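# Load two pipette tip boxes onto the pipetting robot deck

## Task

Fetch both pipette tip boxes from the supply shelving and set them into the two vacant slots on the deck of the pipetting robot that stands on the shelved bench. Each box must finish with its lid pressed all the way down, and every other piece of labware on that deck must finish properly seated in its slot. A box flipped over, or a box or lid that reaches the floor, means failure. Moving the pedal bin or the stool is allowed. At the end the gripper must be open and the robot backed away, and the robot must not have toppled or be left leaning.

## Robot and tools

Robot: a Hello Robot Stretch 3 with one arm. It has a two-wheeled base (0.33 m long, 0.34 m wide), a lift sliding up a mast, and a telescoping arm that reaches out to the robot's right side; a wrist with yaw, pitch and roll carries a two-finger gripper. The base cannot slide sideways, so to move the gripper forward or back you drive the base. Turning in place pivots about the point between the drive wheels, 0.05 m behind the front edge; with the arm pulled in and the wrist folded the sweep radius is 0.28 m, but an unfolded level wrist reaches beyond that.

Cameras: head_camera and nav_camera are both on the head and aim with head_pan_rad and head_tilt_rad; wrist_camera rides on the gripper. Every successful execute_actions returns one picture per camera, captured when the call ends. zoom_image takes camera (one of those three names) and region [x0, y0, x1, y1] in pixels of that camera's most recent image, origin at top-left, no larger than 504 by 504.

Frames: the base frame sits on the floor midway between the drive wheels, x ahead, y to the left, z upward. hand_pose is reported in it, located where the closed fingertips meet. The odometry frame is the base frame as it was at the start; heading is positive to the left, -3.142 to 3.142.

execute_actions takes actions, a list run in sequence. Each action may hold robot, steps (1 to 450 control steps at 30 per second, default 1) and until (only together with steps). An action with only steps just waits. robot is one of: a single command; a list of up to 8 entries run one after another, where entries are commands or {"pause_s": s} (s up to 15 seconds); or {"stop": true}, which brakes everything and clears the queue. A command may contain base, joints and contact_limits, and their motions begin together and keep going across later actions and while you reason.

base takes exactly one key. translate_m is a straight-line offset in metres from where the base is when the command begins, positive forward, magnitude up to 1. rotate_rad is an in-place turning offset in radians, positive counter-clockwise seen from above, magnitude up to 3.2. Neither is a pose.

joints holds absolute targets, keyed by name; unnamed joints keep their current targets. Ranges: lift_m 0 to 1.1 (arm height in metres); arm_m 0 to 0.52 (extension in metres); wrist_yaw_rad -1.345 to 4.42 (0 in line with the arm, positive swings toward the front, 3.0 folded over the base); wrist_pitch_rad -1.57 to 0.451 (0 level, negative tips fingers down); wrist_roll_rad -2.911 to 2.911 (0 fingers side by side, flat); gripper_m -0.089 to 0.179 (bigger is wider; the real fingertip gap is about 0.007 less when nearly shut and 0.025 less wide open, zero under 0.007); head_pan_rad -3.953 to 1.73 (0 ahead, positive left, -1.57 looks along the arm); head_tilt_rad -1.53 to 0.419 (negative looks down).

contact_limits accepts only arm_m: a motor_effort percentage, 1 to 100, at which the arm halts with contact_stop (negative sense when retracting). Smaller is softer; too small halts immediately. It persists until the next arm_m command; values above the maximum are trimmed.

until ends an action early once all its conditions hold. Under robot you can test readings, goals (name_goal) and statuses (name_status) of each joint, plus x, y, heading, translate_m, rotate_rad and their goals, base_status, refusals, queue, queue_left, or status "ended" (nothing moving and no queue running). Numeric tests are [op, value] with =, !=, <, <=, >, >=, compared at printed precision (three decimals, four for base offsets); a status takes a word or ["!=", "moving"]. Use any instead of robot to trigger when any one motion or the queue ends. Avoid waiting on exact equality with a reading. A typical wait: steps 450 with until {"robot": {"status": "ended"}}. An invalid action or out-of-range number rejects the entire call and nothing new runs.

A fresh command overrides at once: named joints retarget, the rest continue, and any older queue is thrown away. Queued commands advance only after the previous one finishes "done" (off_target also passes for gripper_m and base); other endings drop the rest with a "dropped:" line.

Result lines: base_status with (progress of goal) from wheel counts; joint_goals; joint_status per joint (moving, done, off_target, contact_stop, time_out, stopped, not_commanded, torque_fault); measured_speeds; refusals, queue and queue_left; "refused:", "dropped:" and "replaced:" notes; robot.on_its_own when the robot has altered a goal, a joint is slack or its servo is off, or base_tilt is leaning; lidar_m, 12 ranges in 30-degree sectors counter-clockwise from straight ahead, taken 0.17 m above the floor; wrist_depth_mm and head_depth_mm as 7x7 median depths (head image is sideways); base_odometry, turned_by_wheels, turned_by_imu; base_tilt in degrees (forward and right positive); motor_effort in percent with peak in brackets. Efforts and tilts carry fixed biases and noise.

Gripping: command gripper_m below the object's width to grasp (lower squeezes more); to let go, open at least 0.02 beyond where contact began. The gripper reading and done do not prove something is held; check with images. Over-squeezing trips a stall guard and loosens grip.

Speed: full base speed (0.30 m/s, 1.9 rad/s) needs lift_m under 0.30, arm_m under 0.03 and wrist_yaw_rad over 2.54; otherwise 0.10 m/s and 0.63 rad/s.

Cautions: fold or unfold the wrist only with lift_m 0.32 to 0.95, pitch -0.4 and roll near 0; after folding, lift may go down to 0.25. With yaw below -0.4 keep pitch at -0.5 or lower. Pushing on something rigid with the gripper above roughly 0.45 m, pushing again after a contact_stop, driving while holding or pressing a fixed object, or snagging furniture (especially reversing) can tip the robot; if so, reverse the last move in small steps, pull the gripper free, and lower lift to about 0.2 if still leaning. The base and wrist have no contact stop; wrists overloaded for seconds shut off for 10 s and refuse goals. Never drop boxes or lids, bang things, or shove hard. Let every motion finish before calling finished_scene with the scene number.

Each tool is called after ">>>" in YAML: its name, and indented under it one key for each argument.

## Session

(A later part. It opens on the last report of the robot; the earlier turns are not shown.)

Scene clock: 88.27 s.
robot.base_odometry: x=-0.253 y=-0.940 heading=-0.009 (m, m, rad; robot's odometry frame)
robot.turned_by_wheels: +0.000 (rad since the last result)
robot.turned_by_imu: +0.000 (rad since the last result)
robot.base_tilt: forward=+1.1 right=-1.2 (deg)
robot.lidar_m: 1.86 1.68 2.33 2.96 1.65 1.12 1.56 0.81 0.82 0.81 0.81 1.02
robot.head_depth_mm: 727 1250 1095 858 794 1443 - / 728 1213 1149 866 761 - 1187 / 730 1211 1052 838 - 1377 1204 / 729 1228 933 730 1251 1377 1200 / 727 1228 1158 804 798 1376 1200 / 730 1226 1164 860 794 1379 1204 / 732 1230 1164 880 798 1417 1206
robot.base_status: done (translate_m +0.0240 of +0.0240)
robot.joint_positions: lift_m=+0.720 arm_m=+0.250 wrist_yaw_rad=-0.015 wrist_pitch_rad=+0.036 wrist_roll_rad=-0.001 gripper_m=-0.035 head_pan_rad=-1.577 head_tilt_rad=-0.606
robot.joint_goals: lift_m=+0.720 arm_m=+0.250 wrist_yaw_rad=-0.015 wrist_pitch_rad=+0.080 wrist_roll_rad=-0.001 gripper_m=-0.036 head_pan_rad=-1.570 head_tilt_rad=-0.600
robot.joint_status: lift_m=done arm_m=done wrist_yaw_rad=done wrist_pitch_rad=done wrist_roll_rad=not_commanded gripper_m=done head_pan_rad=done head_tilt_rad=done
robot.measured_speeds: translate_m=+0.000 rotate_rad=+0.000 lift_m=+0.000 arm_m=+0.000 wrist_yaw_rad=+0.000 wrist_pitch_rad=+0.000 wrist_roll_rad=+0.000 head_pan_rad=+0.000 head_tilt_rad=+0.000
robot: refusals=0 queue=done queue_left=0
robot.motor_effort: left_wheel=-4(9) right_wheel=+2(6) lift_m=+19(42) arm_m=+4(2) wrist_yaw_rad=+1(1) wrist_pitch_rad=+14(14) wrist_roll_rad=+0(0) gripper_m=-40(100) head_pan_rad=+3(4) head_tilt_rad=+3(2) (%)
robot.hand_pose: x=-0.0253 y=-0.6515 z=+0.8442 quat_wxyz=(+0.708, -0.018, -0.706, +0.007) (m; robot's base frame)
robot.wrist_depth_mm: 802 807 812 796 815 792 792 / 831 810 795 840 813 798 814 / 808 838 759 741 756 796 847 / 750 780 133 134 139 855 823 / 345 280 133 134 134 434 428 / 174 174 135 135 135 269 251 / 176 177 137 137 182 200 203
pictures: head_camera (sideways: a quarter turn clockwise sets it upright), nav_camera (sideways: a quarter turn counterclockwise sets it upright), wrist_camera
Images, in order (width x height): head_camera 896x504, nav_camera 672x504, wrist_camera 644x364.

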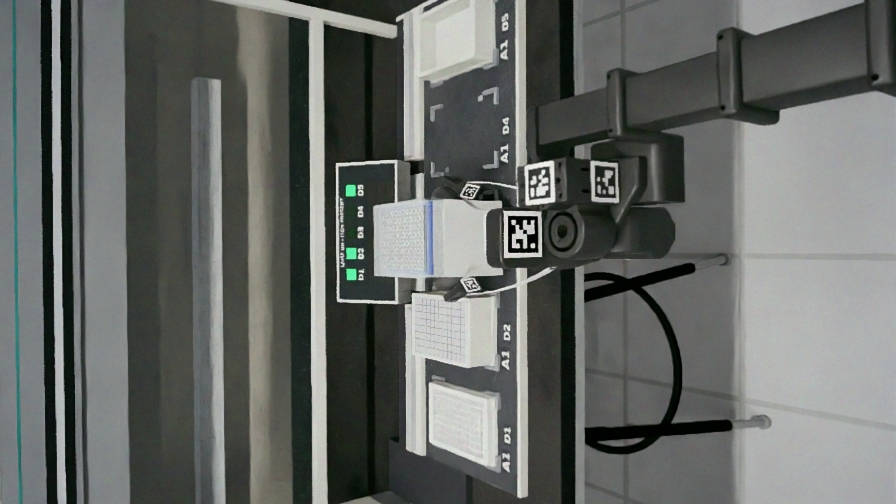

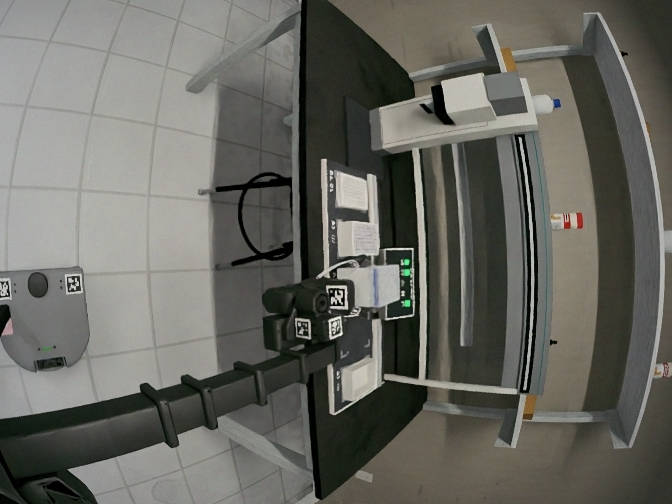

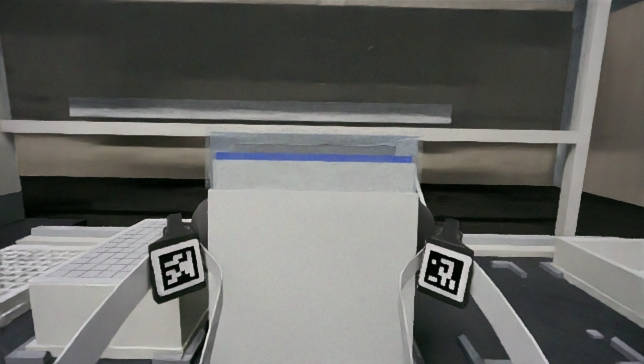

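>>> execute_actions:
  actions:
    - {"robot":[{"base":{"translate_m":-0.0105},"joints":{"arm_m":0.286,"gripper_m":-0.045}},{"joints":{"lift_m":0.705,"gripper_m":-0.04}}],"steps":450,"until":{"robot":{"status":"ended"}}}

>>> zoom_image:
  camera: "head_camera"
  region: [340,120,600,340]

Scene clock: 97.33 s.
robot.base_odometry: x=-0.263 y=-0.940 heading=-0.009 (m, m, rad; robot's odometry frame)
robot.turned_by_wheels: +0.000 (rad since the last result)
robot.turned_by_imu: +0.000 (rad since the last result)
robot.base_tilt: forward=+1.2 right=-1.1 (deg)
robot.lidar_m: 1.87 1.70 2.35 2.96 1.63 1.10 1.54 0.80 0.80 0.81 0.81 1.02
robot.head_depth_mm: 727 1228 1096 857 792 1441 1232 / 729 1217 1151 868 758 - 1187 / 728 1210 1099 837 - 1410 1197 / 729 1230 932 761 1296 1379 1198 / 727 1229 1161 807 795 1373 1201 / 731 1227 1159 855 796 1412 1203 / 730 1231 1165 877 798 1388 1210
robot.base_status: done (translate_m -0.0105 of -0.0105)
robot.joint_positions: lift_m=+0.706 arm_m=+0.286 wrist_yaw_rad=-0.015 wrist_pitch_rad=+0.052 wrist_roll_rad=-0.001 gripper_m=-0.036 head_pan_rad=-1.577 head_tilt_rad=-0.606
robot.joint_goals: lift_m=+0.705 arm_m=+0.286 wrist_yaw_rad=-0.015 wrist_pitch_rad=+0.080 wrist_roll_rad=-0.001 gripper_m=-0.036 head_pan_rad=-1.570 head_tilt_rad=-0.600
robot.joint_status: lift_m=done arm_m=done wrist_yaw_rad=done wrist_pitch_rad=done wrist_roll_rad=not_commanded gripper_m=done head_pan_rad=done head_tilt_rad=done
robot.measured_speeds: translate_m=+0.000 rotate_rad=+0.000 lift_m=+0.000 arm_m=+0.000 wrist_yaw_rad=+0.000 wrist_pitch_rad=+0.000 wrist_roll_rad=+0.000 head_pan_rad=+0.000 head_tilt_rad=+0.000
robot: refusals=0 queue=done queue_left=0
robot.motor_effort: left_wheel=-4(10) right_wheel=+2(4) lift_m=+18(20) arm_m=+4(4) wrist_yaw_rad=+1(1) wrist_pitch_rad=+9(14) wrist_roll_rad=+1(0) gripper_m=-15(100) head_pan_rad=+3(3) head_tilt_rad=+2(2) (%)
robot.hand_pose: x=-0.0253 y=-0.6877 z=+0.8335 quat_wxyz=(+0.708, -0.023, -0.706, +0.013) (m; robot's base frame)
robot.wrist_depth_mm: 762 759 765 753 780 770 752 / 798 785 776 793 797 789 786 / 806 784 716 722 725 802 796 / 741 741 131 132 134 827 721 / 302 235 133 133 133 420 390 / 149 162 135 135 136 249 228 / 136 162 138 138 167 186 186
pictures: head_camera (sideways: a quarter turn clockwise sets it upright), nav_camera (sideways: a quarter turn counterclockwise sets it upright), wrist_camera
Images, in order (width x height): head_camera 896x504, nav_camera 672x504, wrist_camera 644x364.

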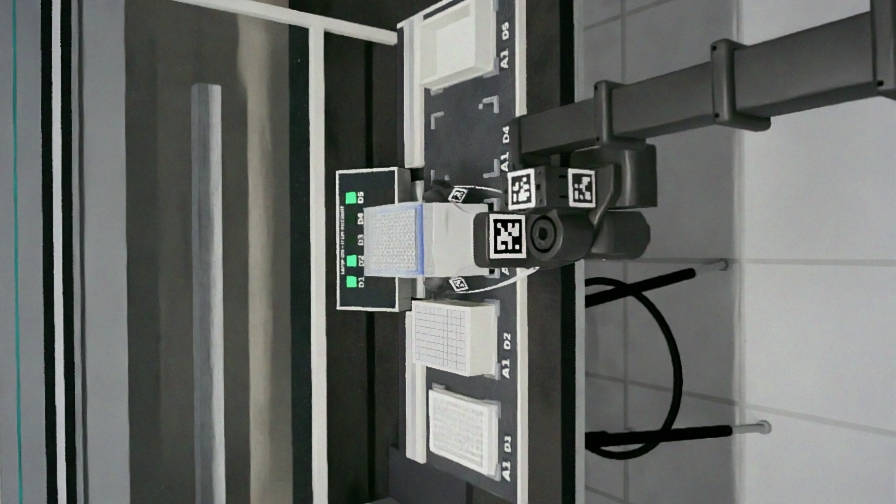

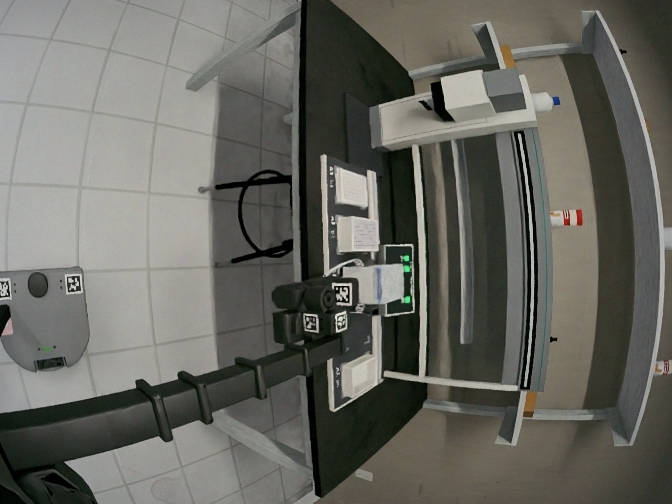

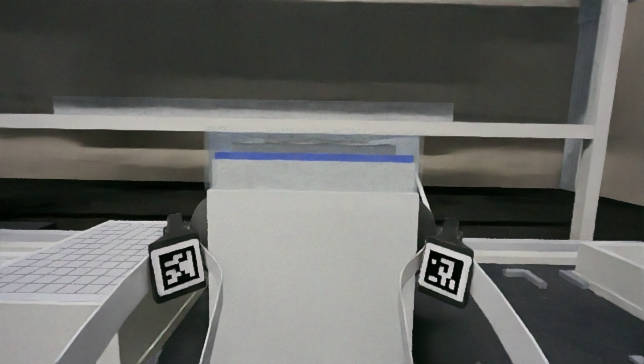

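Region (340, 120, 600, 340) of head_camera's 896x504 image, scaled by 1.938, with more detail than that image has; it fills the top 426 rows of this view, and the rest is white.

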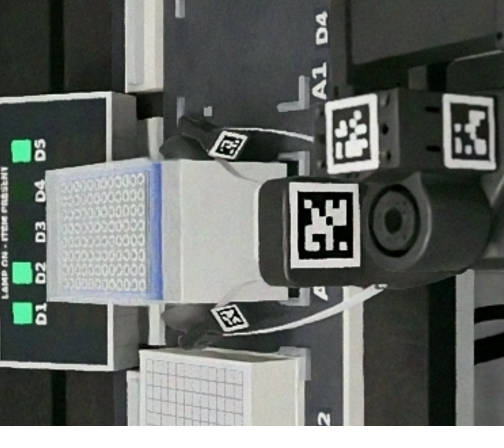

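>>> execute_actions:
  actions:
    - {"robot":[{"base":{"translate_m":-0.002},"joints":{"arm_m":0.281,"gripper_m":-0.045}},{"joints":{"lift_m":0.697,"gripper_m":-0.04}}],"steps":450,"until":{"robot":{"status":"ended"}}}

>>> zoom_image:
  camera: "head_camera"
  region: [380,160,560,320]

Scene clock: 104.23 s.
robot.base_odometry: x=-0.265 y=-0.940 heading=-0.009 (m, m, rad; robot's odometry frame)
robot.turned_by_wheels: +0.000 (rad since the last result)
robot.turned_by_imu: +0.000 (rad since the last result)
robot.base_tilt: forward=+1.1 right=-1.2 (deg)
robot.lidar_m: 1.86 1.70 2.36 2.96 1.63 1.10 1.54 0.80 0.80 0.81 0.81 1.03
robot.head_depth_mm: 728 1228 1096 859 792 1439 1226 / 727 1212 1153 867 760 - 1172 / 728 1206 1096 838 - 1410 1197 / 730 1226 934 763 1306 1376 1204 / 728 1227 1160 806 797 1412 1200 / 729 1227 1162 860 797 1416 1199 / 728 1226 1165 876 796 1378 1201
robot.base_status: done (translate_m -0.0020 of -0.0020)
robot.joint_positions: lift_m=+0.698 arm_m=+0.281 wrist_yaw_rad=-0.015 wrist_pitch_rad=+0.056 wrist_roll_rad=-0.001 gripper_m=-0.038 head_pan_rad=-1.577 head_tilt_rad=-0.606
robot.joint_goals: lift_m=+0.697 arm_m=+0.281 wrist_yaw_rad=-0.015 wrist_pitch_rad=+0.080 wrist_roll_rad=-0.001 gripper_m=-0.040 head_pan_rad=-1.570 head_tilt_rad=-0.600
robot.joint_status: lift_m=done arm_m=done wrist_yaw_rad=done wrist_pitch_rad=done wrist_roll_rad=not_commanded gripper_m=done head_pan_rad=done head_tilt_rad=done
robot.measured_speeds: translate_m=+0.000 rotate_rad=+0.000 lift_m=+0.000 arm_m=+0.000 wrist_yaw_rad=+0.000 wrist_pitch_rad=+0.000 wrist_roll_rad=+0.000 head_pan_rad=+0.000 head_tilt_rad=+0.000
robot: refusals=0 queue=done queue_left=0
robot.motor_effort: left_wheel=-4(10) right_wheel=+2(5) lift_m=+17(20) arm_m=-4(3) wrist_yaw_rad=+1(1) wrist_pitch_rad=+7(13) wrist_roll_rad=+1(0) gripper_m=-42(100) head_pan_rad=+3(3) head_tilt_rad=+2(2) (%)
robot.hand_pose: x=-0.0254 y=-0.6835 z=+0.8265 quat_wxyz=(+0.708, -0.025, -0.706, +0.014) (m; robot's base frame)
robot.wrist_depth_mm: 779 780 751 772 772 780 790 / 781 790 787 803 766 796 782 / 804 811 740 718 724 792 801 / 715 724 132 132 133 810 814 / 307 214 132 133 134 312 308 / 138 154 135 135 136 236 222 / 140 155 137 139 157 174 174
pictures: head_camera (sideways: a quarter turn clockwise sets it upright), nav_camera (sideways: a quarter turn counterclockwise sets it upright), wrist_camera
Images, in order (width x height): head_camera 896x504, nav_camera 672x504, wrist_camera 644x364.

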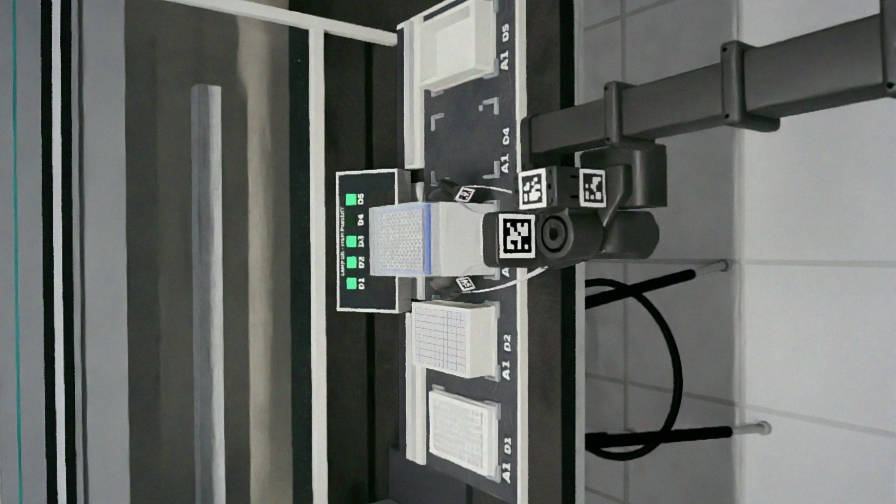

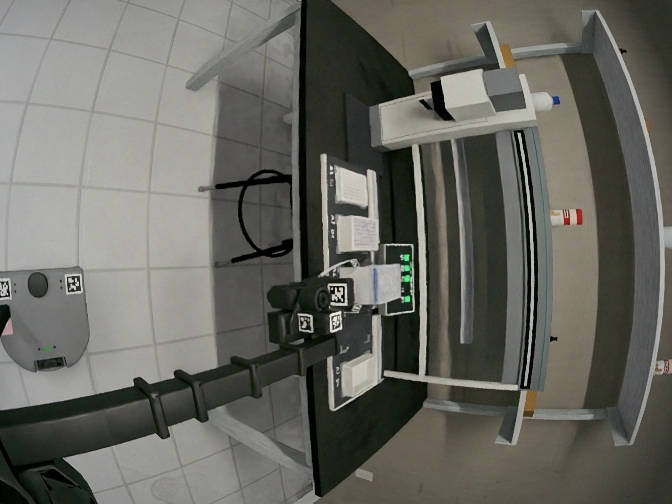

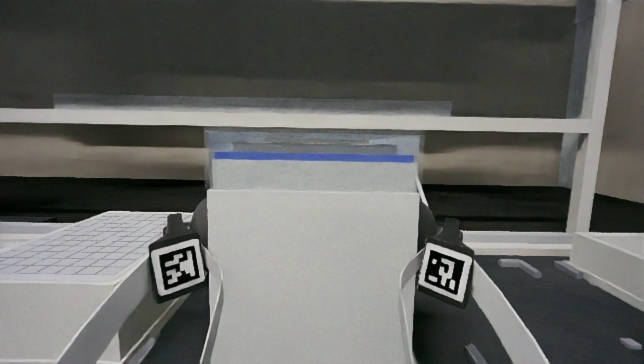

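Region (380, 160, 560, 320) of head_camera's 896x504 image, scaled by 2.800, with more detail than that image has.

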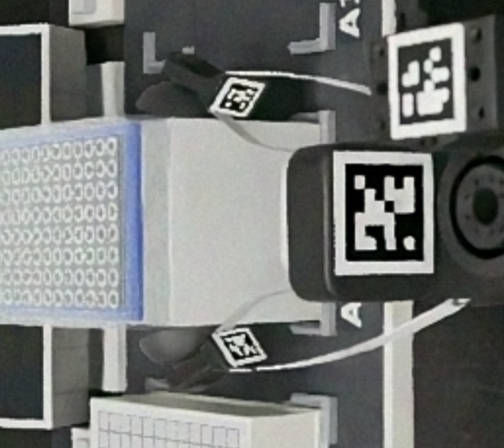

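Centred, with the rear inside the brackets. Lowering and releasing.

>>> execute_actions:
  actions:
    - {"robot":[{"joints":{"lift_m":0.69}},{"joints":{"gripper_m":0.116}},{"joints":{"gripper_m":0.111}},{"joints":{"arm_m":0.0}},{"base":{"translate_m":-0.12},"joints":{"wrist_pitch_rad":-0.4}}],"steps":450,"until":{"robot":{"status":"ended"}}}

>>> zoom_image:
  camera: "head_camera"
  region: [340,260,560,500]

Scene clock: 117.87 s.
robot.base_odometry: x=-0.385 y=-0.939 heading=-0.009 (m, m, rad; robot's odometry frame)
robot.turned_by_wheels: +0.000 (rad since the last result)
robot.turned_by_imu: +0.001 (rad since the last result)
robot.base_tilt: forward=+1.2 right=-1.2 (deg)
robot.lidar_m: 1.87 1.81 2.53 2.96 1.60 1.00 1.43 1.49 0.72 0.83 0.87 1.13
robot.head_depth_mm: 1119 1243 1212 887 770 1398 1171 / 723 1226 1146 865 752 1407 1196 / 724 1229 1157 867 755 1409 1222 / 727 1229 1158 874 757 1409 1228 / 727 1224 1162 778 758 1414 1206 / 725 1223 1163 812 759 1415 1202 / 727 1228 1164 839 760 1385 1196
robot.base_status: done (translate_m -0.1200 of -0.1200)
robot.joint_positions: lift_m=+0.691 arm_m=+0.000 wrist_yaw_rad=-0.015 wrist_pitch_rad=-0.413 wrist_roll_rad=+0.000 gripper_m=+0.111 head_pan_rad=-1.577 head_tilt_rad=-0.606
robot.joint_goals: lift_m=+0.690 arm_m=+0.000 wrist_yaw_rad=-0.015 wrist_pitch_rad=-0.400 wrist_roll_rad=+0.000 gripper_m=+0.111 head_pan_rad=-1.570 head_tilt_rad=-0.600
robot.joint_status: lift_m=done arm_m=done wrist_yaw_rad=done wrist_pitch_rad=done wrist_roll_rad=not_commanded gripper_m=done head_pan_rad=done head_tilt_rad=done
robot.measured_speeds: translate_m=+0.000 rotate_rad=+0.000 lift_m=+0.000 arm_m=+0.000 wrist_yaw_rad=+0.000 wrist_pitch_rad=+0.000 wrist_roll_rad=+0.000 head_pan_rad=+0.000 head_tilt_rad=+0.000
robot: refusals=0 queue=done queue_left=0
robot.motor_effort: left_wheel=-4(11) right_wheel=+1(3) lift_m=+18(19) arm_m=-3(3) wrist_yaw_rad=+1(1) wrist_pitch_rad=+4(5) wrist_roll_rad=+0(0) gripper_m=-1(80) head_pan_rad=+3(3) head_tilt_rad=+2(3) (%)
robot.hand_pose: x=-0.0249 y=-0.3703 z=+0.7043 quat_wxyz=(+0.691, +0.140, -0.693, -0.151) (m; robot's base frame)
robot.wrist_depth_mm: 315 315 316 318 319 318 372 / 339 342 338 336 340 338 336 / - 603 - - - - 429 / - - - - - - - / - - - - - - 468 / 926 937 944 995 933 - 553 / 839 839 828 856 840 838 869
pictures: head_camera (sideways: a quarter turn clockwise sets it upright), nav_camera (sideways: a quarter turn counterclockwise sets it upright), wrist_camera
Images, in order (width x height): head_camera 896x504, nav_camera 672x504, wrist_camera 644x364.

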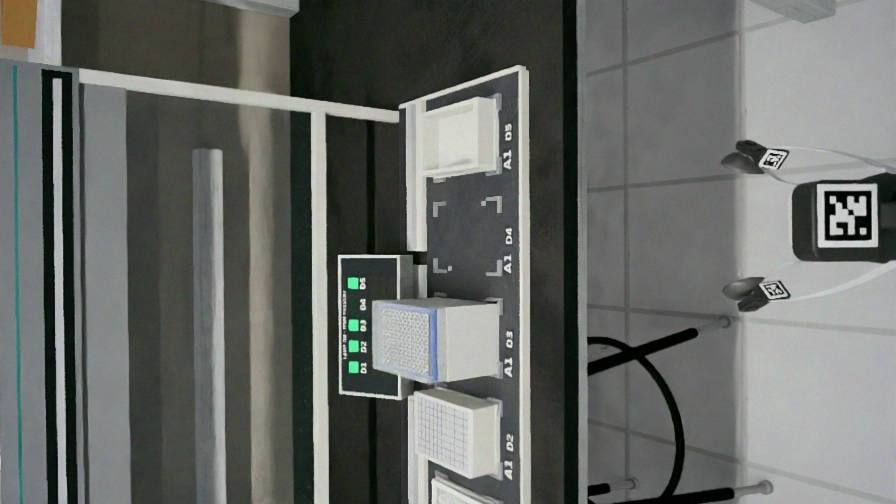

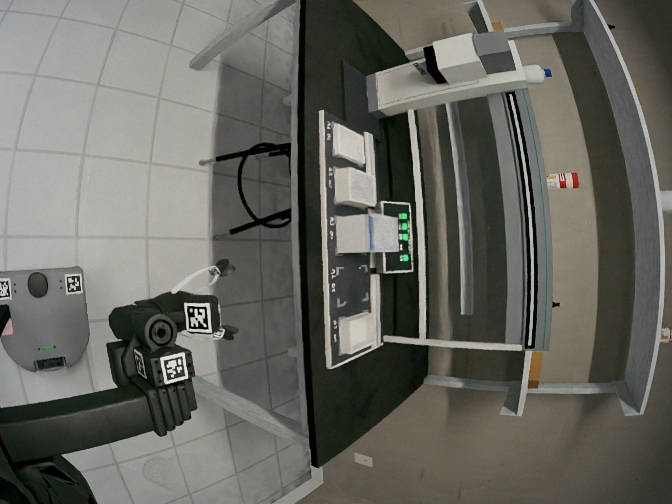

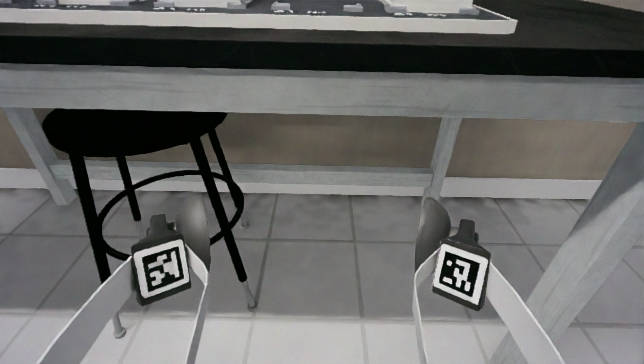

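Region (340, 260, 560, 500) of head_camera's 896x504 image, scaled by 2.100, with more detail than that image has; it fills the left 462 columns of this view, and the rest is white.

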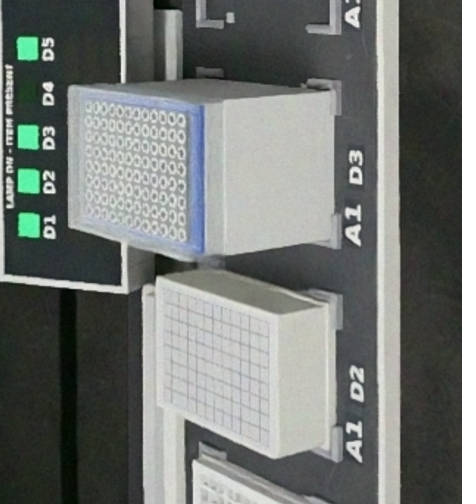

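The front edge is resting on the front brackets, so it needs a small nudge inward.

>>> execute_actions:
  actions:
    - {"robot":[{"base":{"translate_m":0.12},"joints":{"wrist_pitch_rad":0.07,"lift_m":0.685}},{"joints":{"arm_m":0.279}},{"joints":{"gripper_m":0.075}},{"joints":{"arm_m":0.285}},{"joints":{"gripper_m":0.116}},{"joints":{"gripper_m":0.111}},{"joints":{"arm_m":0.15}}],"steps":450,"until":{"robot":{"status":"ended"}}}

>>> zoom_image:
  camera: "head_camera"
  region: [340,160,560,400]

Scene clock: 135.20 s.
robot.base_odometry: x=-0.265 y=-0.940 heading=-0.009 (m, m, rad; robot's odometry frame)
robot.turned_by_wheels: +0.000 (rad since the last result)
robot.turned_by_imu: +0.000 (rad since the last result)
robot.base_tilt: forward=+1.1 right=-1.2 (deg)
robot.lidar_m: 1.86 1.70 2.35 2.96 1.63 1.11 1.54 0.80 0.80 0.81 0.81 1.03
robot.head_depth_mm: 729 1224 1100 858 793 1409 1219 / 729 1212 1150 867 793 - - / 727 1211 1099 836 795 - 1150 / 731 1226 935 781 760 1343 1173 / 729 1227 1159 811 796 1379 1201 / 728 1226 1166 856 796 1417 1204 / 729 1231 1167 876 796 1375 1202
robot.base_status: done (translate_m +0.1200 of +0.1200)
robot.joint_positions: lift_m=+0.686 arm_m=+0.150 wrist_yaw_rad=-0.015 wrist_pitch_rad=+0.050 wrist_roll_rad=+0.000 gripper_m=+0.111 head_pan_rad=-1.577 head_tilt_rad=-0.606
robot.joint_goals: lift_m=+0.685 arm_m=+0.150 wrist_yaw_rad=-0.015 wrist_pitch_rad=+0.070 wrist_roll_rad=+0.000 gripper_m=+0.111 head_pan_rad=-1.570 head_tilt_rad=-0.600
robot.joint_status: lift_m=done arm_m=done wrist_yaw_rad=done wrist_pitch_rad=done wrist_roll_rad=not_commanded gripper_m=done head_pan_rad=done head_tilt_rad=done
robot.measured_speeds: translate_m=+0.000 rotate_rad=+0.000 lift_m=+0.000 arm_m=+0.000 wrist_yaw_rad=+0.000 wrist_pitch_rad=+0.000 wrist_roll_rad=+0.000 head_pan_rad=+0.000 head_tilt_rad=+0.000
robot: refusals=0 queue=done queue_left=0
robot.motor_effort: left_wheel=-4(7) right_wheel=+1(7) lift_m=+17(17) arm_m=-4(7) wrist_yaw_rad=+1(0) wrist_pitch_rad=+6(6) wrist_roll_rad=+0(0) gripper_m=-1(84) head_pan_rad=+3(3) head_tilt_rad=+3(4) (%)
robot.hand_pose: x=-0.0253 y=-0.5524 z=+0.8130 quat_wxyz=(+0.707, -0.023, -0.706, +0.012) (m; robot's base frame)
robot.wrist_depth_mm: 671 897 913 886 901 869 878 / 691 915 897 890 884 906 928 / 479 938 922 265 949 832 909 / 465 630 374 262 593 736 964 / 268 266 270 266 309 304 266 / 219 203 223 227 229 228 227 / 179 179 179 179 179 180 179
pictures: head_camera (sideways: a quarter turn clockwise sets it upright), nav_camera (sideways: a quarter turn counterclockwise sets it upright), wrist_camera
Images, in order (width x height): head_camera 896x504, nav_camera 672x504, wrist_camera 644x364.

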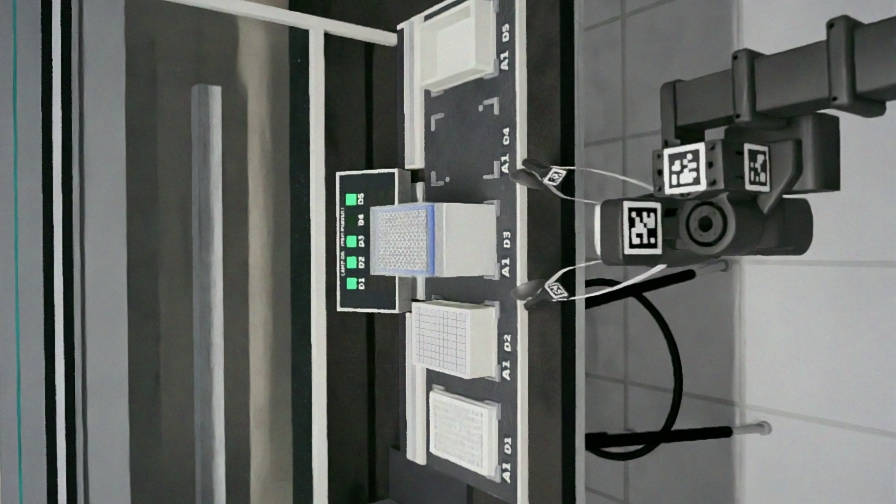

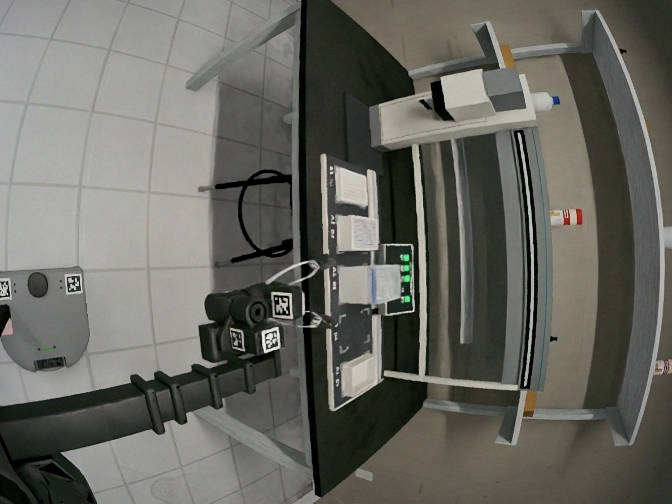

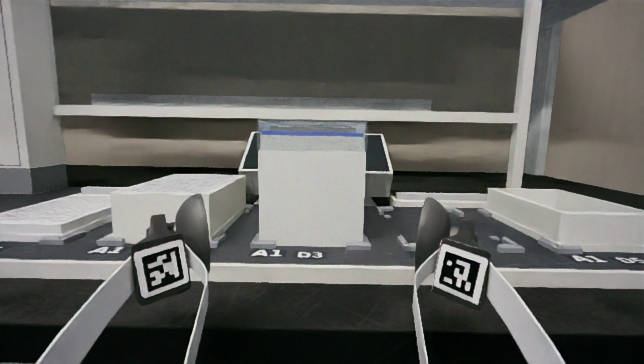

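Region (340, 160, 560, 400) of head_camera's 896x504 image, scaled by 2.100, with more detail than that image has; it fills the left 462 columns of this view, and the rest is white.

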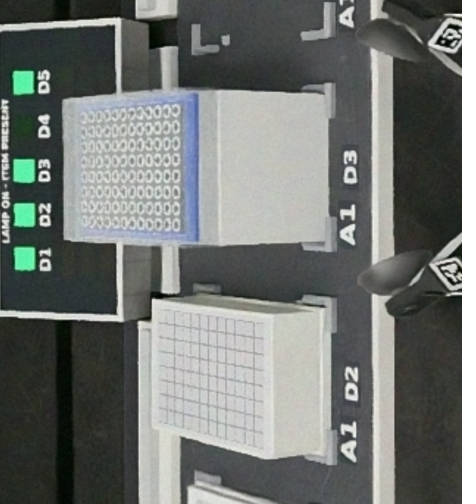

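>>> execute_actions:
  actions:
    - {"robot":[{"joints":{"arm_m":0}},{"base":{"rotate_rad":-0.95}},{"base":{"translate_m":-0.818},"joints":{"lift_m":0.45,"gripper_m":0.15,"wrist_pitch_rad":0.08,"wrist_yaw_rad":0.04,"head_tilt_rad":-0.75}},{"base":{"rotate_rad":-0.636}},{"joints":{"arm_m":0.22}}],"steps":450,"until":{"robot":{"status":"ended"}}}
    - {"steps":450,"until":{"robot":{"status":"ended"}}}

Scene clock: 162.80 s.
robot.base_odometry: x=-0.735 y=-0.270 heading=-1.595 (m, m, rad; robot's odometry frame)
robot.turned_by_wheels: -1.586 (rad since the last result)
robot.turned_by_imu: -1.569 (rad since the last result)
robot.base_tilt: forward=+1.1 right=-1.2 (deg)
robot.lidar_m: 1.23 1.56 1.82 2.10 2.20 2.38 2.32 0.82 0.86 0.70 0.60 1.52
robot.head_depth_mm: 846 712 1123 1076 938 1253 1135 / 843 712 597 1077 938 1256 1158 / 729 715 597 1073 944 - 1138 / 839 716 599 990 918 1227 1141 / 836 689 600 1076 943 1232 1143 / 836 656 600 1020 917 1224 1138 / 753 687 602 732 1431 1314 1143
robot.base_status: done (rotate_rad -0.6359 of -0.6360)
robot.joint_positions: lift_m=+0.451 arm_m=+0.220 wrist_yaw_rad=+0.040 wrist_pitch_rad=+0.058 wrist_roll_rad=+0.000 gripper_m=+0.150 head_pan_rad=-1.577 head_tilt_rad=-0.741
robot.joint_goals: lift_m=+0.450 arm_m=+0.220 wrist_yaw_rad=+0.040 wrist_pitch_rad=+0.080 wrist_roll_rad=+0.000 gripper_m=+0.150 head_pan_rad=-1.570 head_tilt_rad=-0.750
robot.joint_status: lift_m=done arm_m=done wrist_yaw_rad=done wrist_pitch_rad=done wrist_roll_rad=not_commanded gripper_m=done head_pan_rad=done head_tilt_rad=done
robot.measured_speeds: translate_m=+0.000 rotate_rad=+0.000 lift_m=+0.000 arm_m=+0.000 wrist_yaw_rad=+0.000 wrist_pitch_rad=+0.000 wrist_roll_rad=+0.000 head_pan_rad=+0.000 head_tilt_rad=+0.000
robot: refusals=0 queue=done queue_left=0
robot.motor_effort: left_wheel=+3(10) right_wheel=-3(7) lift_m=+18(18) arm_m=+4(3) wrist_yaw_rad=+0(1) wrist_pitch_rad=+7(8) wrist_roll_rad=+0(0) gripper_m=-1(82) head_pan_rad=+3(4) head_tilt_rad=-5(21) (%)
robot.hand_pose: x=-0.0112 y=-0.6216 z=+0.5802 quat_wxyz=(+0.707, -0.006, -0.707, +0.034) (m; robot's base frame)
robot.wrist_depth_mm: 302 419 512 511 503 496 493 / 299 425 512 524 515 512 505 / 302 429 534 523 522 523 509 / 305 423 538 253 530 530 519 / 286 359 321 263 333 384 346 / 225 200 214 216 220 - 223 / 151 158 161 162 164 165 166
pictures: head_camera (sideways: a quarter turn clockwise sets it upright), nav_camera (sideways: a quarter turn counterclockwise sets it upright), wrist_camera
Images, in order (width x height): head_camera 896x504, nav_camera 672x504, wrist_camera 644x364.

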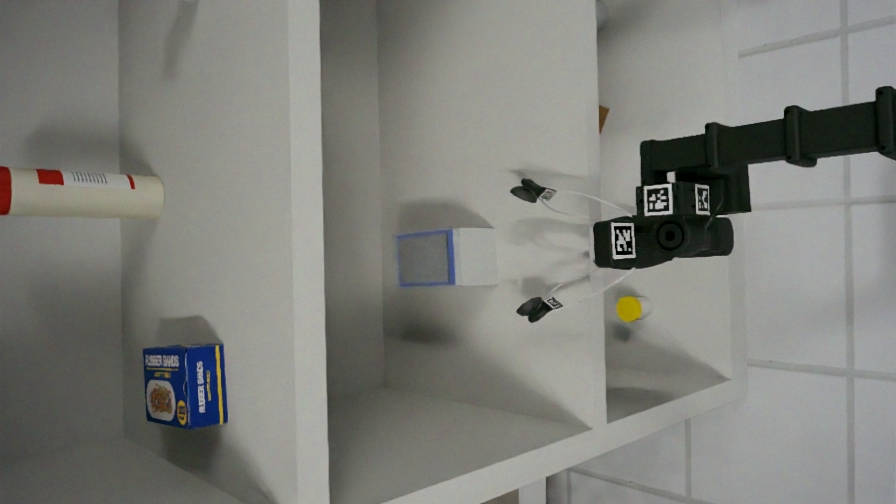

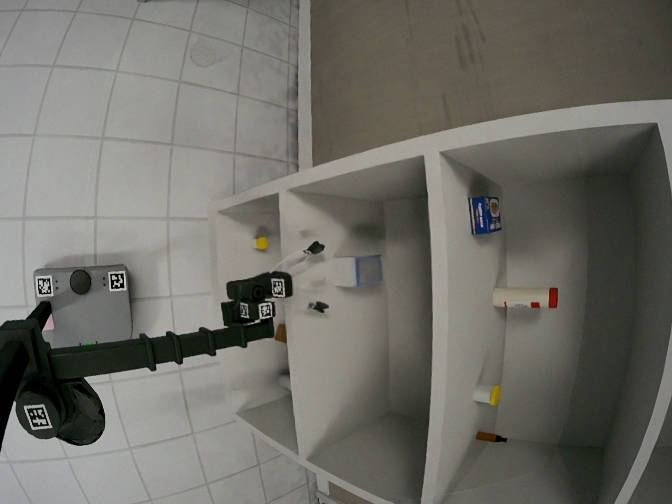

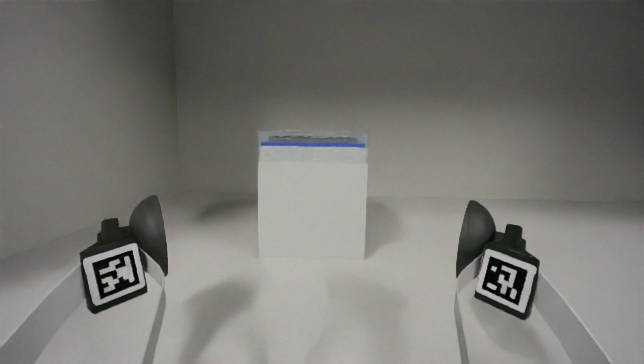

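>>> execute_actions:
  actions:
    - {"robot":[{"base":{"translate_m":0.003},"joints":{"wrist_yaw_rad":0.055,"arm_m":0.343}}],"steps":450,"until":{"robot":{"status":"ended"}}}

Scene clock: 171.33 s.
robot.base_odometry: x=-0.735 y=-0.273 heading=-1.595 (m, m, rad; robot's odometry frame)
robot.turned_by_wheels: +0.000 (rad since the last result)
robot.turned_by_imu: +0.002 (rad since the last result)
robot.base_tilt: forward=+0.9 right=-1.7 (deg)
robot.lidar_m: 1.23 1.56 1.82 2.12 2.26 2.39 2.32 0.82 0.86 0.89 0.60 1.52
robot.head_depth_mm: 854 722 1124 1082 968 1254 1138 / 851 724 1128 1082 941 1253 1163 / 737 727 606 1084 947 1236 1136 / 848 727 607 998 973 1236 1146 / 846 705 609 1088 946 1234 1146 / 840 667 610 1028 927 1234 1140 / 748 695 611 761 1466 1313 1146
robot.base_status: done (translate_m +0.0030 of +0.0030)
robot.joint_positions: lift_m=+0.450 arm_m=+0.306 wrist_yaw_rad=+0.050 wrist_pitch_rad=-0.003 wrist_roll_rad=+0.002 gripper_m=+0.150 head_pan_rad=-1.576 head_tilt_rad=-0.743
robot.joint_goals: lift_m=+0.450 arm_m=+0.308 wrist_yaw_rad=+0.055 wrist_pitch_rad=+0.080 wrist_roll_rad=+0.002 gripper_m=+0.150 head_pan_rad=-1.570 head_tilt_rad=-0.750
robot.joint_status: lift_m=done arm_m=contact_stop wrist_yaw_rad=done wrist_pitch_rad=done wrist_roll_rad=not_commanded gripper_m=done head_pan_rad=done head_tilt_rad=done
robot.measured_speeds: translate_m=+0.000 rotate_rad=+0.001 lift_m=+0.000 arm_m=-0.044 wrist_yaw_rad=+0.000 wrist_pitch_rad=+0.096 wrist_roll_rad=-0.024 head_pan_rad=+0.000 head_tilt_rad=+0.000
robot: refusals=0 queue=dropped queue_left=0
robot.on_its_own: arm_m is slack since a contact_stop, until your next command for it (your +0.343 is given up)
robot.motor_effort: left_wheel=+0(14) right_wheel=-1(5) lift_m=+22(22) arm_m=+16(34) wrist_yaw_rad=+5(9) wrist_pitch_rad=+24(56) wrist_roll_rad=-2(7) gripper_m=-1(1) head_pan_rad=+3(3) head_tilt_rad=-3(5) (%)
robot.hand_pose: x=-0.0086 y=-0.7069 z=+0.5641 quat_wxyz=(+0.706, +0.019, -0.707, +0.016) (m; robot's base frame)
robot.wrist_depth_mm: 291 398 419 424 415 410 405 / 291 408 435 435 428 424 419 / 292 410 450 172 442 433 433 / 292 386 370 174 428 449 444 / 270 296 232 179 258 305 283 / 203 180 182 183 184 - 196 / 139 145 147 147 148 149 149
pictures: head_camera (sideways: a quarter turn clockwise sets it upright), nav_camera (sideways: a quarter turn counterclockwise sets it upright), wrist_camera
Images, in order (width x height): head_camera 896x504, nav_camera 672x504, wrist_camera 644x364.

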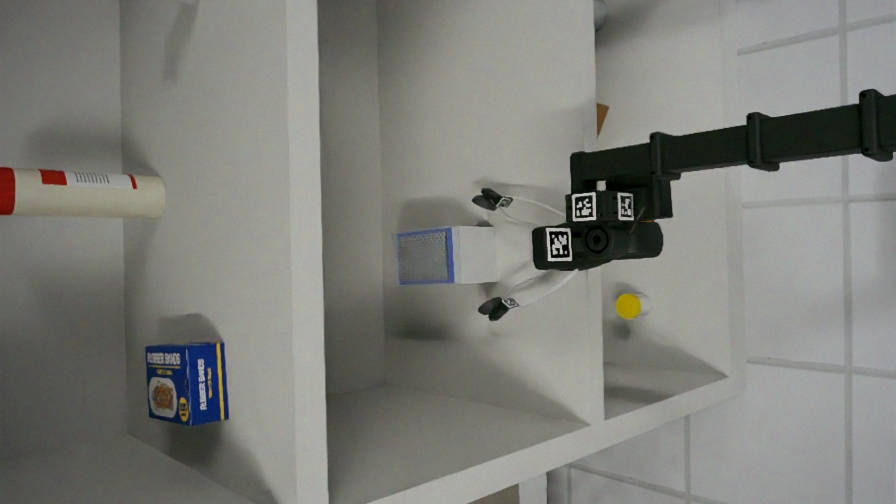

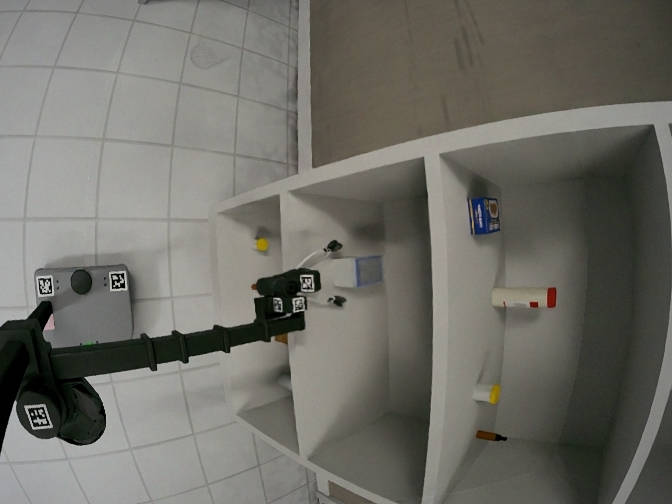

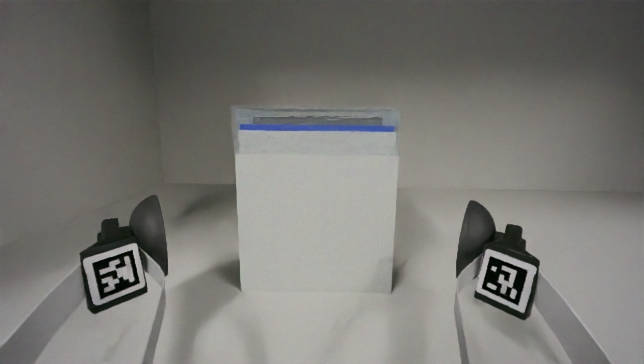

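The gripper body caught the shelf edge. I'll back off and approach pitched down from higher.

>>> execute_actions:
  actions:
    - {"robot":[{"joints":{"arm_m":0.26}},{"joints":{"lift_m":0.505,"wrist_pitch_rad":-0.14}},{"joints":{"arm_m":0.345},"contact_limits":{"arm_m":15}}],"steps":450,"until":{"robot":{"status":"ended"}}}

Scene clock: 179.20 s.
robot.base_odometry: x=-0.735 y=-0.273 heading=-1.595 (m, m, rad; robot's odometry frame)
robot.turned_by_wheels: +0.000 (rad since the last result)
robot.turned_by_imu: -0.003 (rad since the last result)
robot.base_tilt: forward=+1.1 right=-1.1 (deg)
robot.lidar_m: 1.23 1.56 1.83 2.10 2.19 2.39 2.32 0.82 0.86 0.70 0.59 1.51
robot.head_depth_mm: 844 709 1128 1071 936 1248 1134 / 846 710 1121 1069 936 1253 1150 / 727 712 594 1072 - 1255 1135 / 840 713 595 989 1258 1242 1144 / 840 684 597 1074 939 1235 1134 / 834 650 597 1017 918 1227 1140 / 745 684 599 728 1426 1298 1141
robot.base_status: done (translate_m +0.0030 of +0.0030)
robot.joint_positions: lift_m=+0.504 arm_m=+0.345 wrist_yaw_rad=+0.054 wrist_pitch_rad=-0.156 wrist_roll_rad=+0.000 gripper_m=+0.150 head_pan_rad=-1.576 head_tilt_rad=-0.743
robot.joint_goals: lift_m=+0.505 arm_m=+0.345 wrist_yaw_rad=+0.055 wrist_pitch_rad=-0.140 wrist_roll_rad=+0.000 gripper_m=+0.150 head_pan_rad=-1.570 head_tilt_rad=-0.750
robot.joint_status: lift_m=done arm_m=done wrist_yaw_rad=done wrist_pitch_rad=done wrist_roll_rad=not_commanded gripper_m=done head_pan_rad=done head_tilt_rad=done
robot.measured_speeds: translate_m=+0.000 rotate_rad=+0.000 lift_m=+0.000 arm_m=+0.000 wrist_yaw_rad=+0.000 wrist_pitch_rad=+0.000 wrist_roll_rad=+0.000 head_pan_rad=+0.000 head_tilt_rad=+0.000
robot: refusals=0 queue=done queue_left=0
robot.motor_effort: left_wheel=+1(9) right_wheel=-1(10) lift_m=+41(43) arm_m=+4(15) wrist_yaw_rad=+2(7) wrist_pitch_rad=+5(23) wrist_roll_rad=+0(1) gripper_m=-1(0) head_pan_rad=+2(3) head_tilt_rad=-4(4) (%)
robot.contact_limits: arm_m 15 (drawing in: default 21, maximum 35; extending or still: default 29, maximum 47)
robot.hand_pose: x=-0.0080 y=-0.7386 z=+0.5796 quat_wxyz=(+0.707, +0.074, -0.703, -0.036) (m; robot's base frame)
robot.wrist_depth_mm: 286 372 371 367 365 356 352 / 288 388 391 389 382 377 371 / 290 404 403 170 399 397 390 / 293 356 133 132 325 383 393 / 257 274 140 137 237 288 272 / 206 191 149 147 188 - 208 / 156 164 158 156 160 168 169
pictures: head_camera (sideways: a quarter turn clockwise sets it upright), nav_camera (sideways: a quarter turn counterclockwise sets it upright), wrist_camera
Images, in order (width x height): head_camera 896x504, nav_camera 672x504, wrist_camera 644x364.

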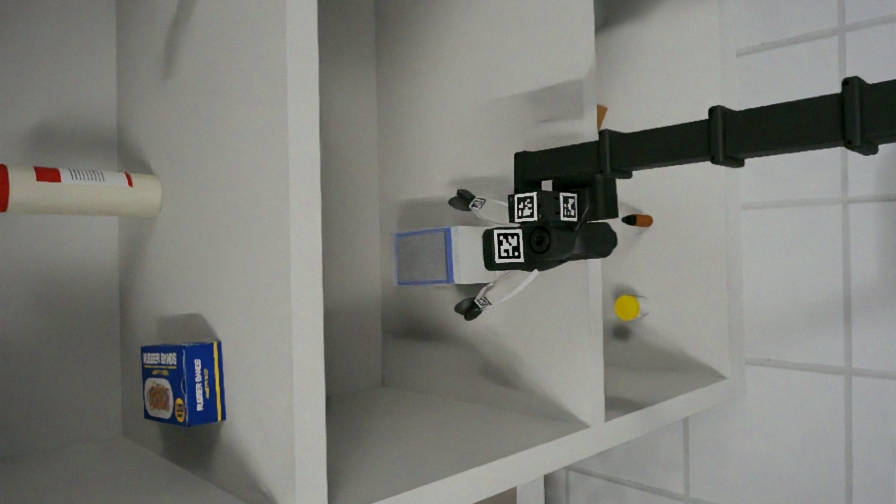

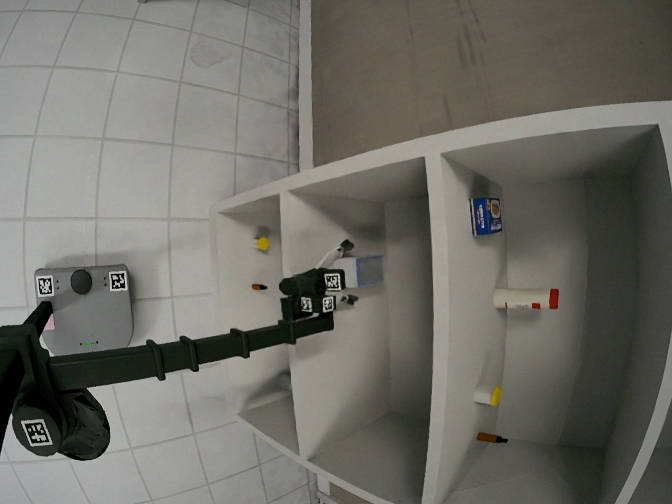

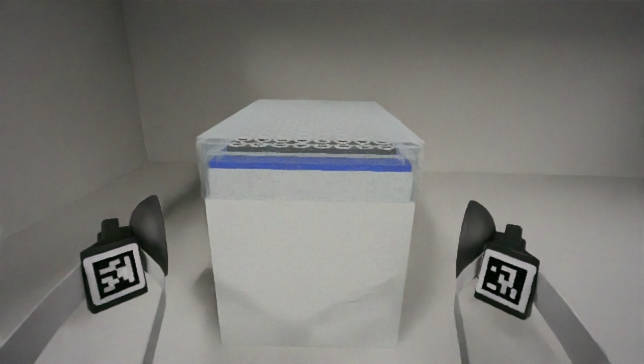

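>>> execute_actions:
  actions:
    - {"robot":[{"base":{"translate_m":0.007},"joints":{"wrist_yaw_rad":0.033,"arm_m":0.351,"lift_m":0.501}},{"joints":{"gripper_m":-0.04}},{"joints":{"lift_m":0.535,"gripper_m":-0.045}}],"steps":450,"until":{"robot":{"status":"ended"}}}

Scene clock: 187.97 s.
robot.base_odometry: x=-0.735 y=-0.280 heading=-1.595 (m, m, rad; robot's odometry frame)
robot.turned_by_wheels: +0.000 (rad since the last result)
robot.turned_by_imu: +0.000 (rad since the last result)
robot.base_tilt: forward=+1.2 right=-1.2 (deg)
robot.lidar_m: 1.23 1.56 1.82 2.10 2.19 2.39 2.33 0.82 0.87 0.87 0.59 1.51
robot.head_depth_mm: 844 710 1125 1070 936 1250 1135 / 844 709 1122 1072 939 1250 - / 731 710 594 1101 - 1254 1135 / 840 711 595 967 1152 1245 1139 / 835 680 597 1077 943 1237 1141 / 836 651 598 1020 919 1229 1139 / 722 668 598 746 1462 1305 1138
robot.base_status: done (translate_m +0.0070 of +0.0070)
robot.joint_positions: lift_m=+0.534 arm_m=+0.351 wrist_yaw_rad=+0.033 wrist_pitch_rad=-0.179 wrist_roll_rad=+0.000 gripper_m=-0.039 head_pan_rad=-1.576 head_tilt_rad=-0.743
robot.joint_goals: lift_m=+0.535 arm_m=+0.351 wrist_yaw_rad=+0.033 wrist_pitch_rad=-0.140 wrist_roll_rad=+0.000 gripper_m=-0.041 head_pan_rad=-1.570 head_tilt_rad=-0.750
robot.joint_status: lift_m=done arm_m=done wrist_yaw_rad=done wrist_pitch_rad=done wrist_roll_rad=not_commanded gripper_m=done head_pan_rad=done head_tilt_rad=done
robot.measured_speeds: translate_m=+0.000 rotate_rad=+0.000 lift_m=+0.000 arm_m=+0.000 wrist_yaw_rad=+0.000 wrist_pitch_rad=+0.000 wrist_roll_rad=+0.000 head_pan_rad=+0.000 head_tilt_rad=+0.000
robot: refusals=0 queue=done queue_left=0
robot.motor_effort: left_wheel=+1(8) right_wheel=-2(5) lift_m=+43(46) arm_m=+3(3) wrist_yaw_rad=+1(3) wrist_pitch_rad=+12(12) wrist_roll_rad=+0(0) gripper_m=-41(100) head_pan_rad=+3(3) head_tilt_rad=-4(3) (%)
robot.hand_pose: x=-0.0133 y=-0.7434 z=+0.6039 quat_wxyz=(+0.706, +0.075, -0.703, -0.052) (m; robot's base frame)
robot.wrist_depth_mm: 294 360 366 363 357 351 354 / 293 382 385 382 375 381 375 / 294 398 408 235 399 394 391 / 293 383 129 129 130 411 406 / 280 305 131 131 132 308 312 / 230 232 137 137 138 241 241 / 197 192 142 142 184 197 197
pictures: head_camera (sideways: a quarter turn clockwise sets it upright), nav_camera (sideways: a quarter turn counterclockwise sets it upright), wrist_camera
Images, in order (width x height): head_camera 896x504, nav_camera 672x504, wrist_camera 644x364.

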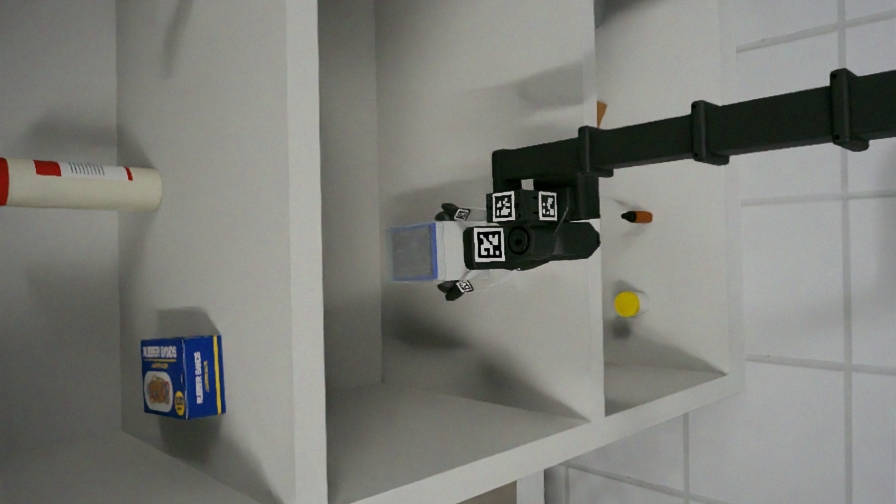

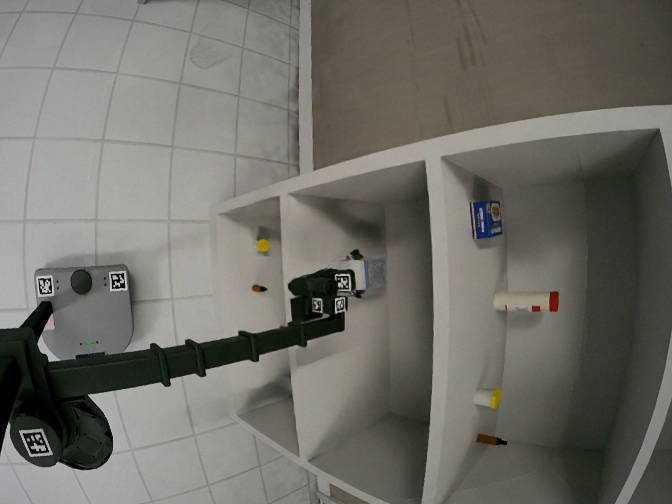

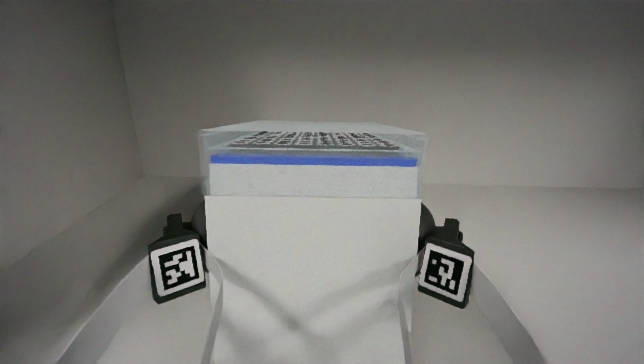

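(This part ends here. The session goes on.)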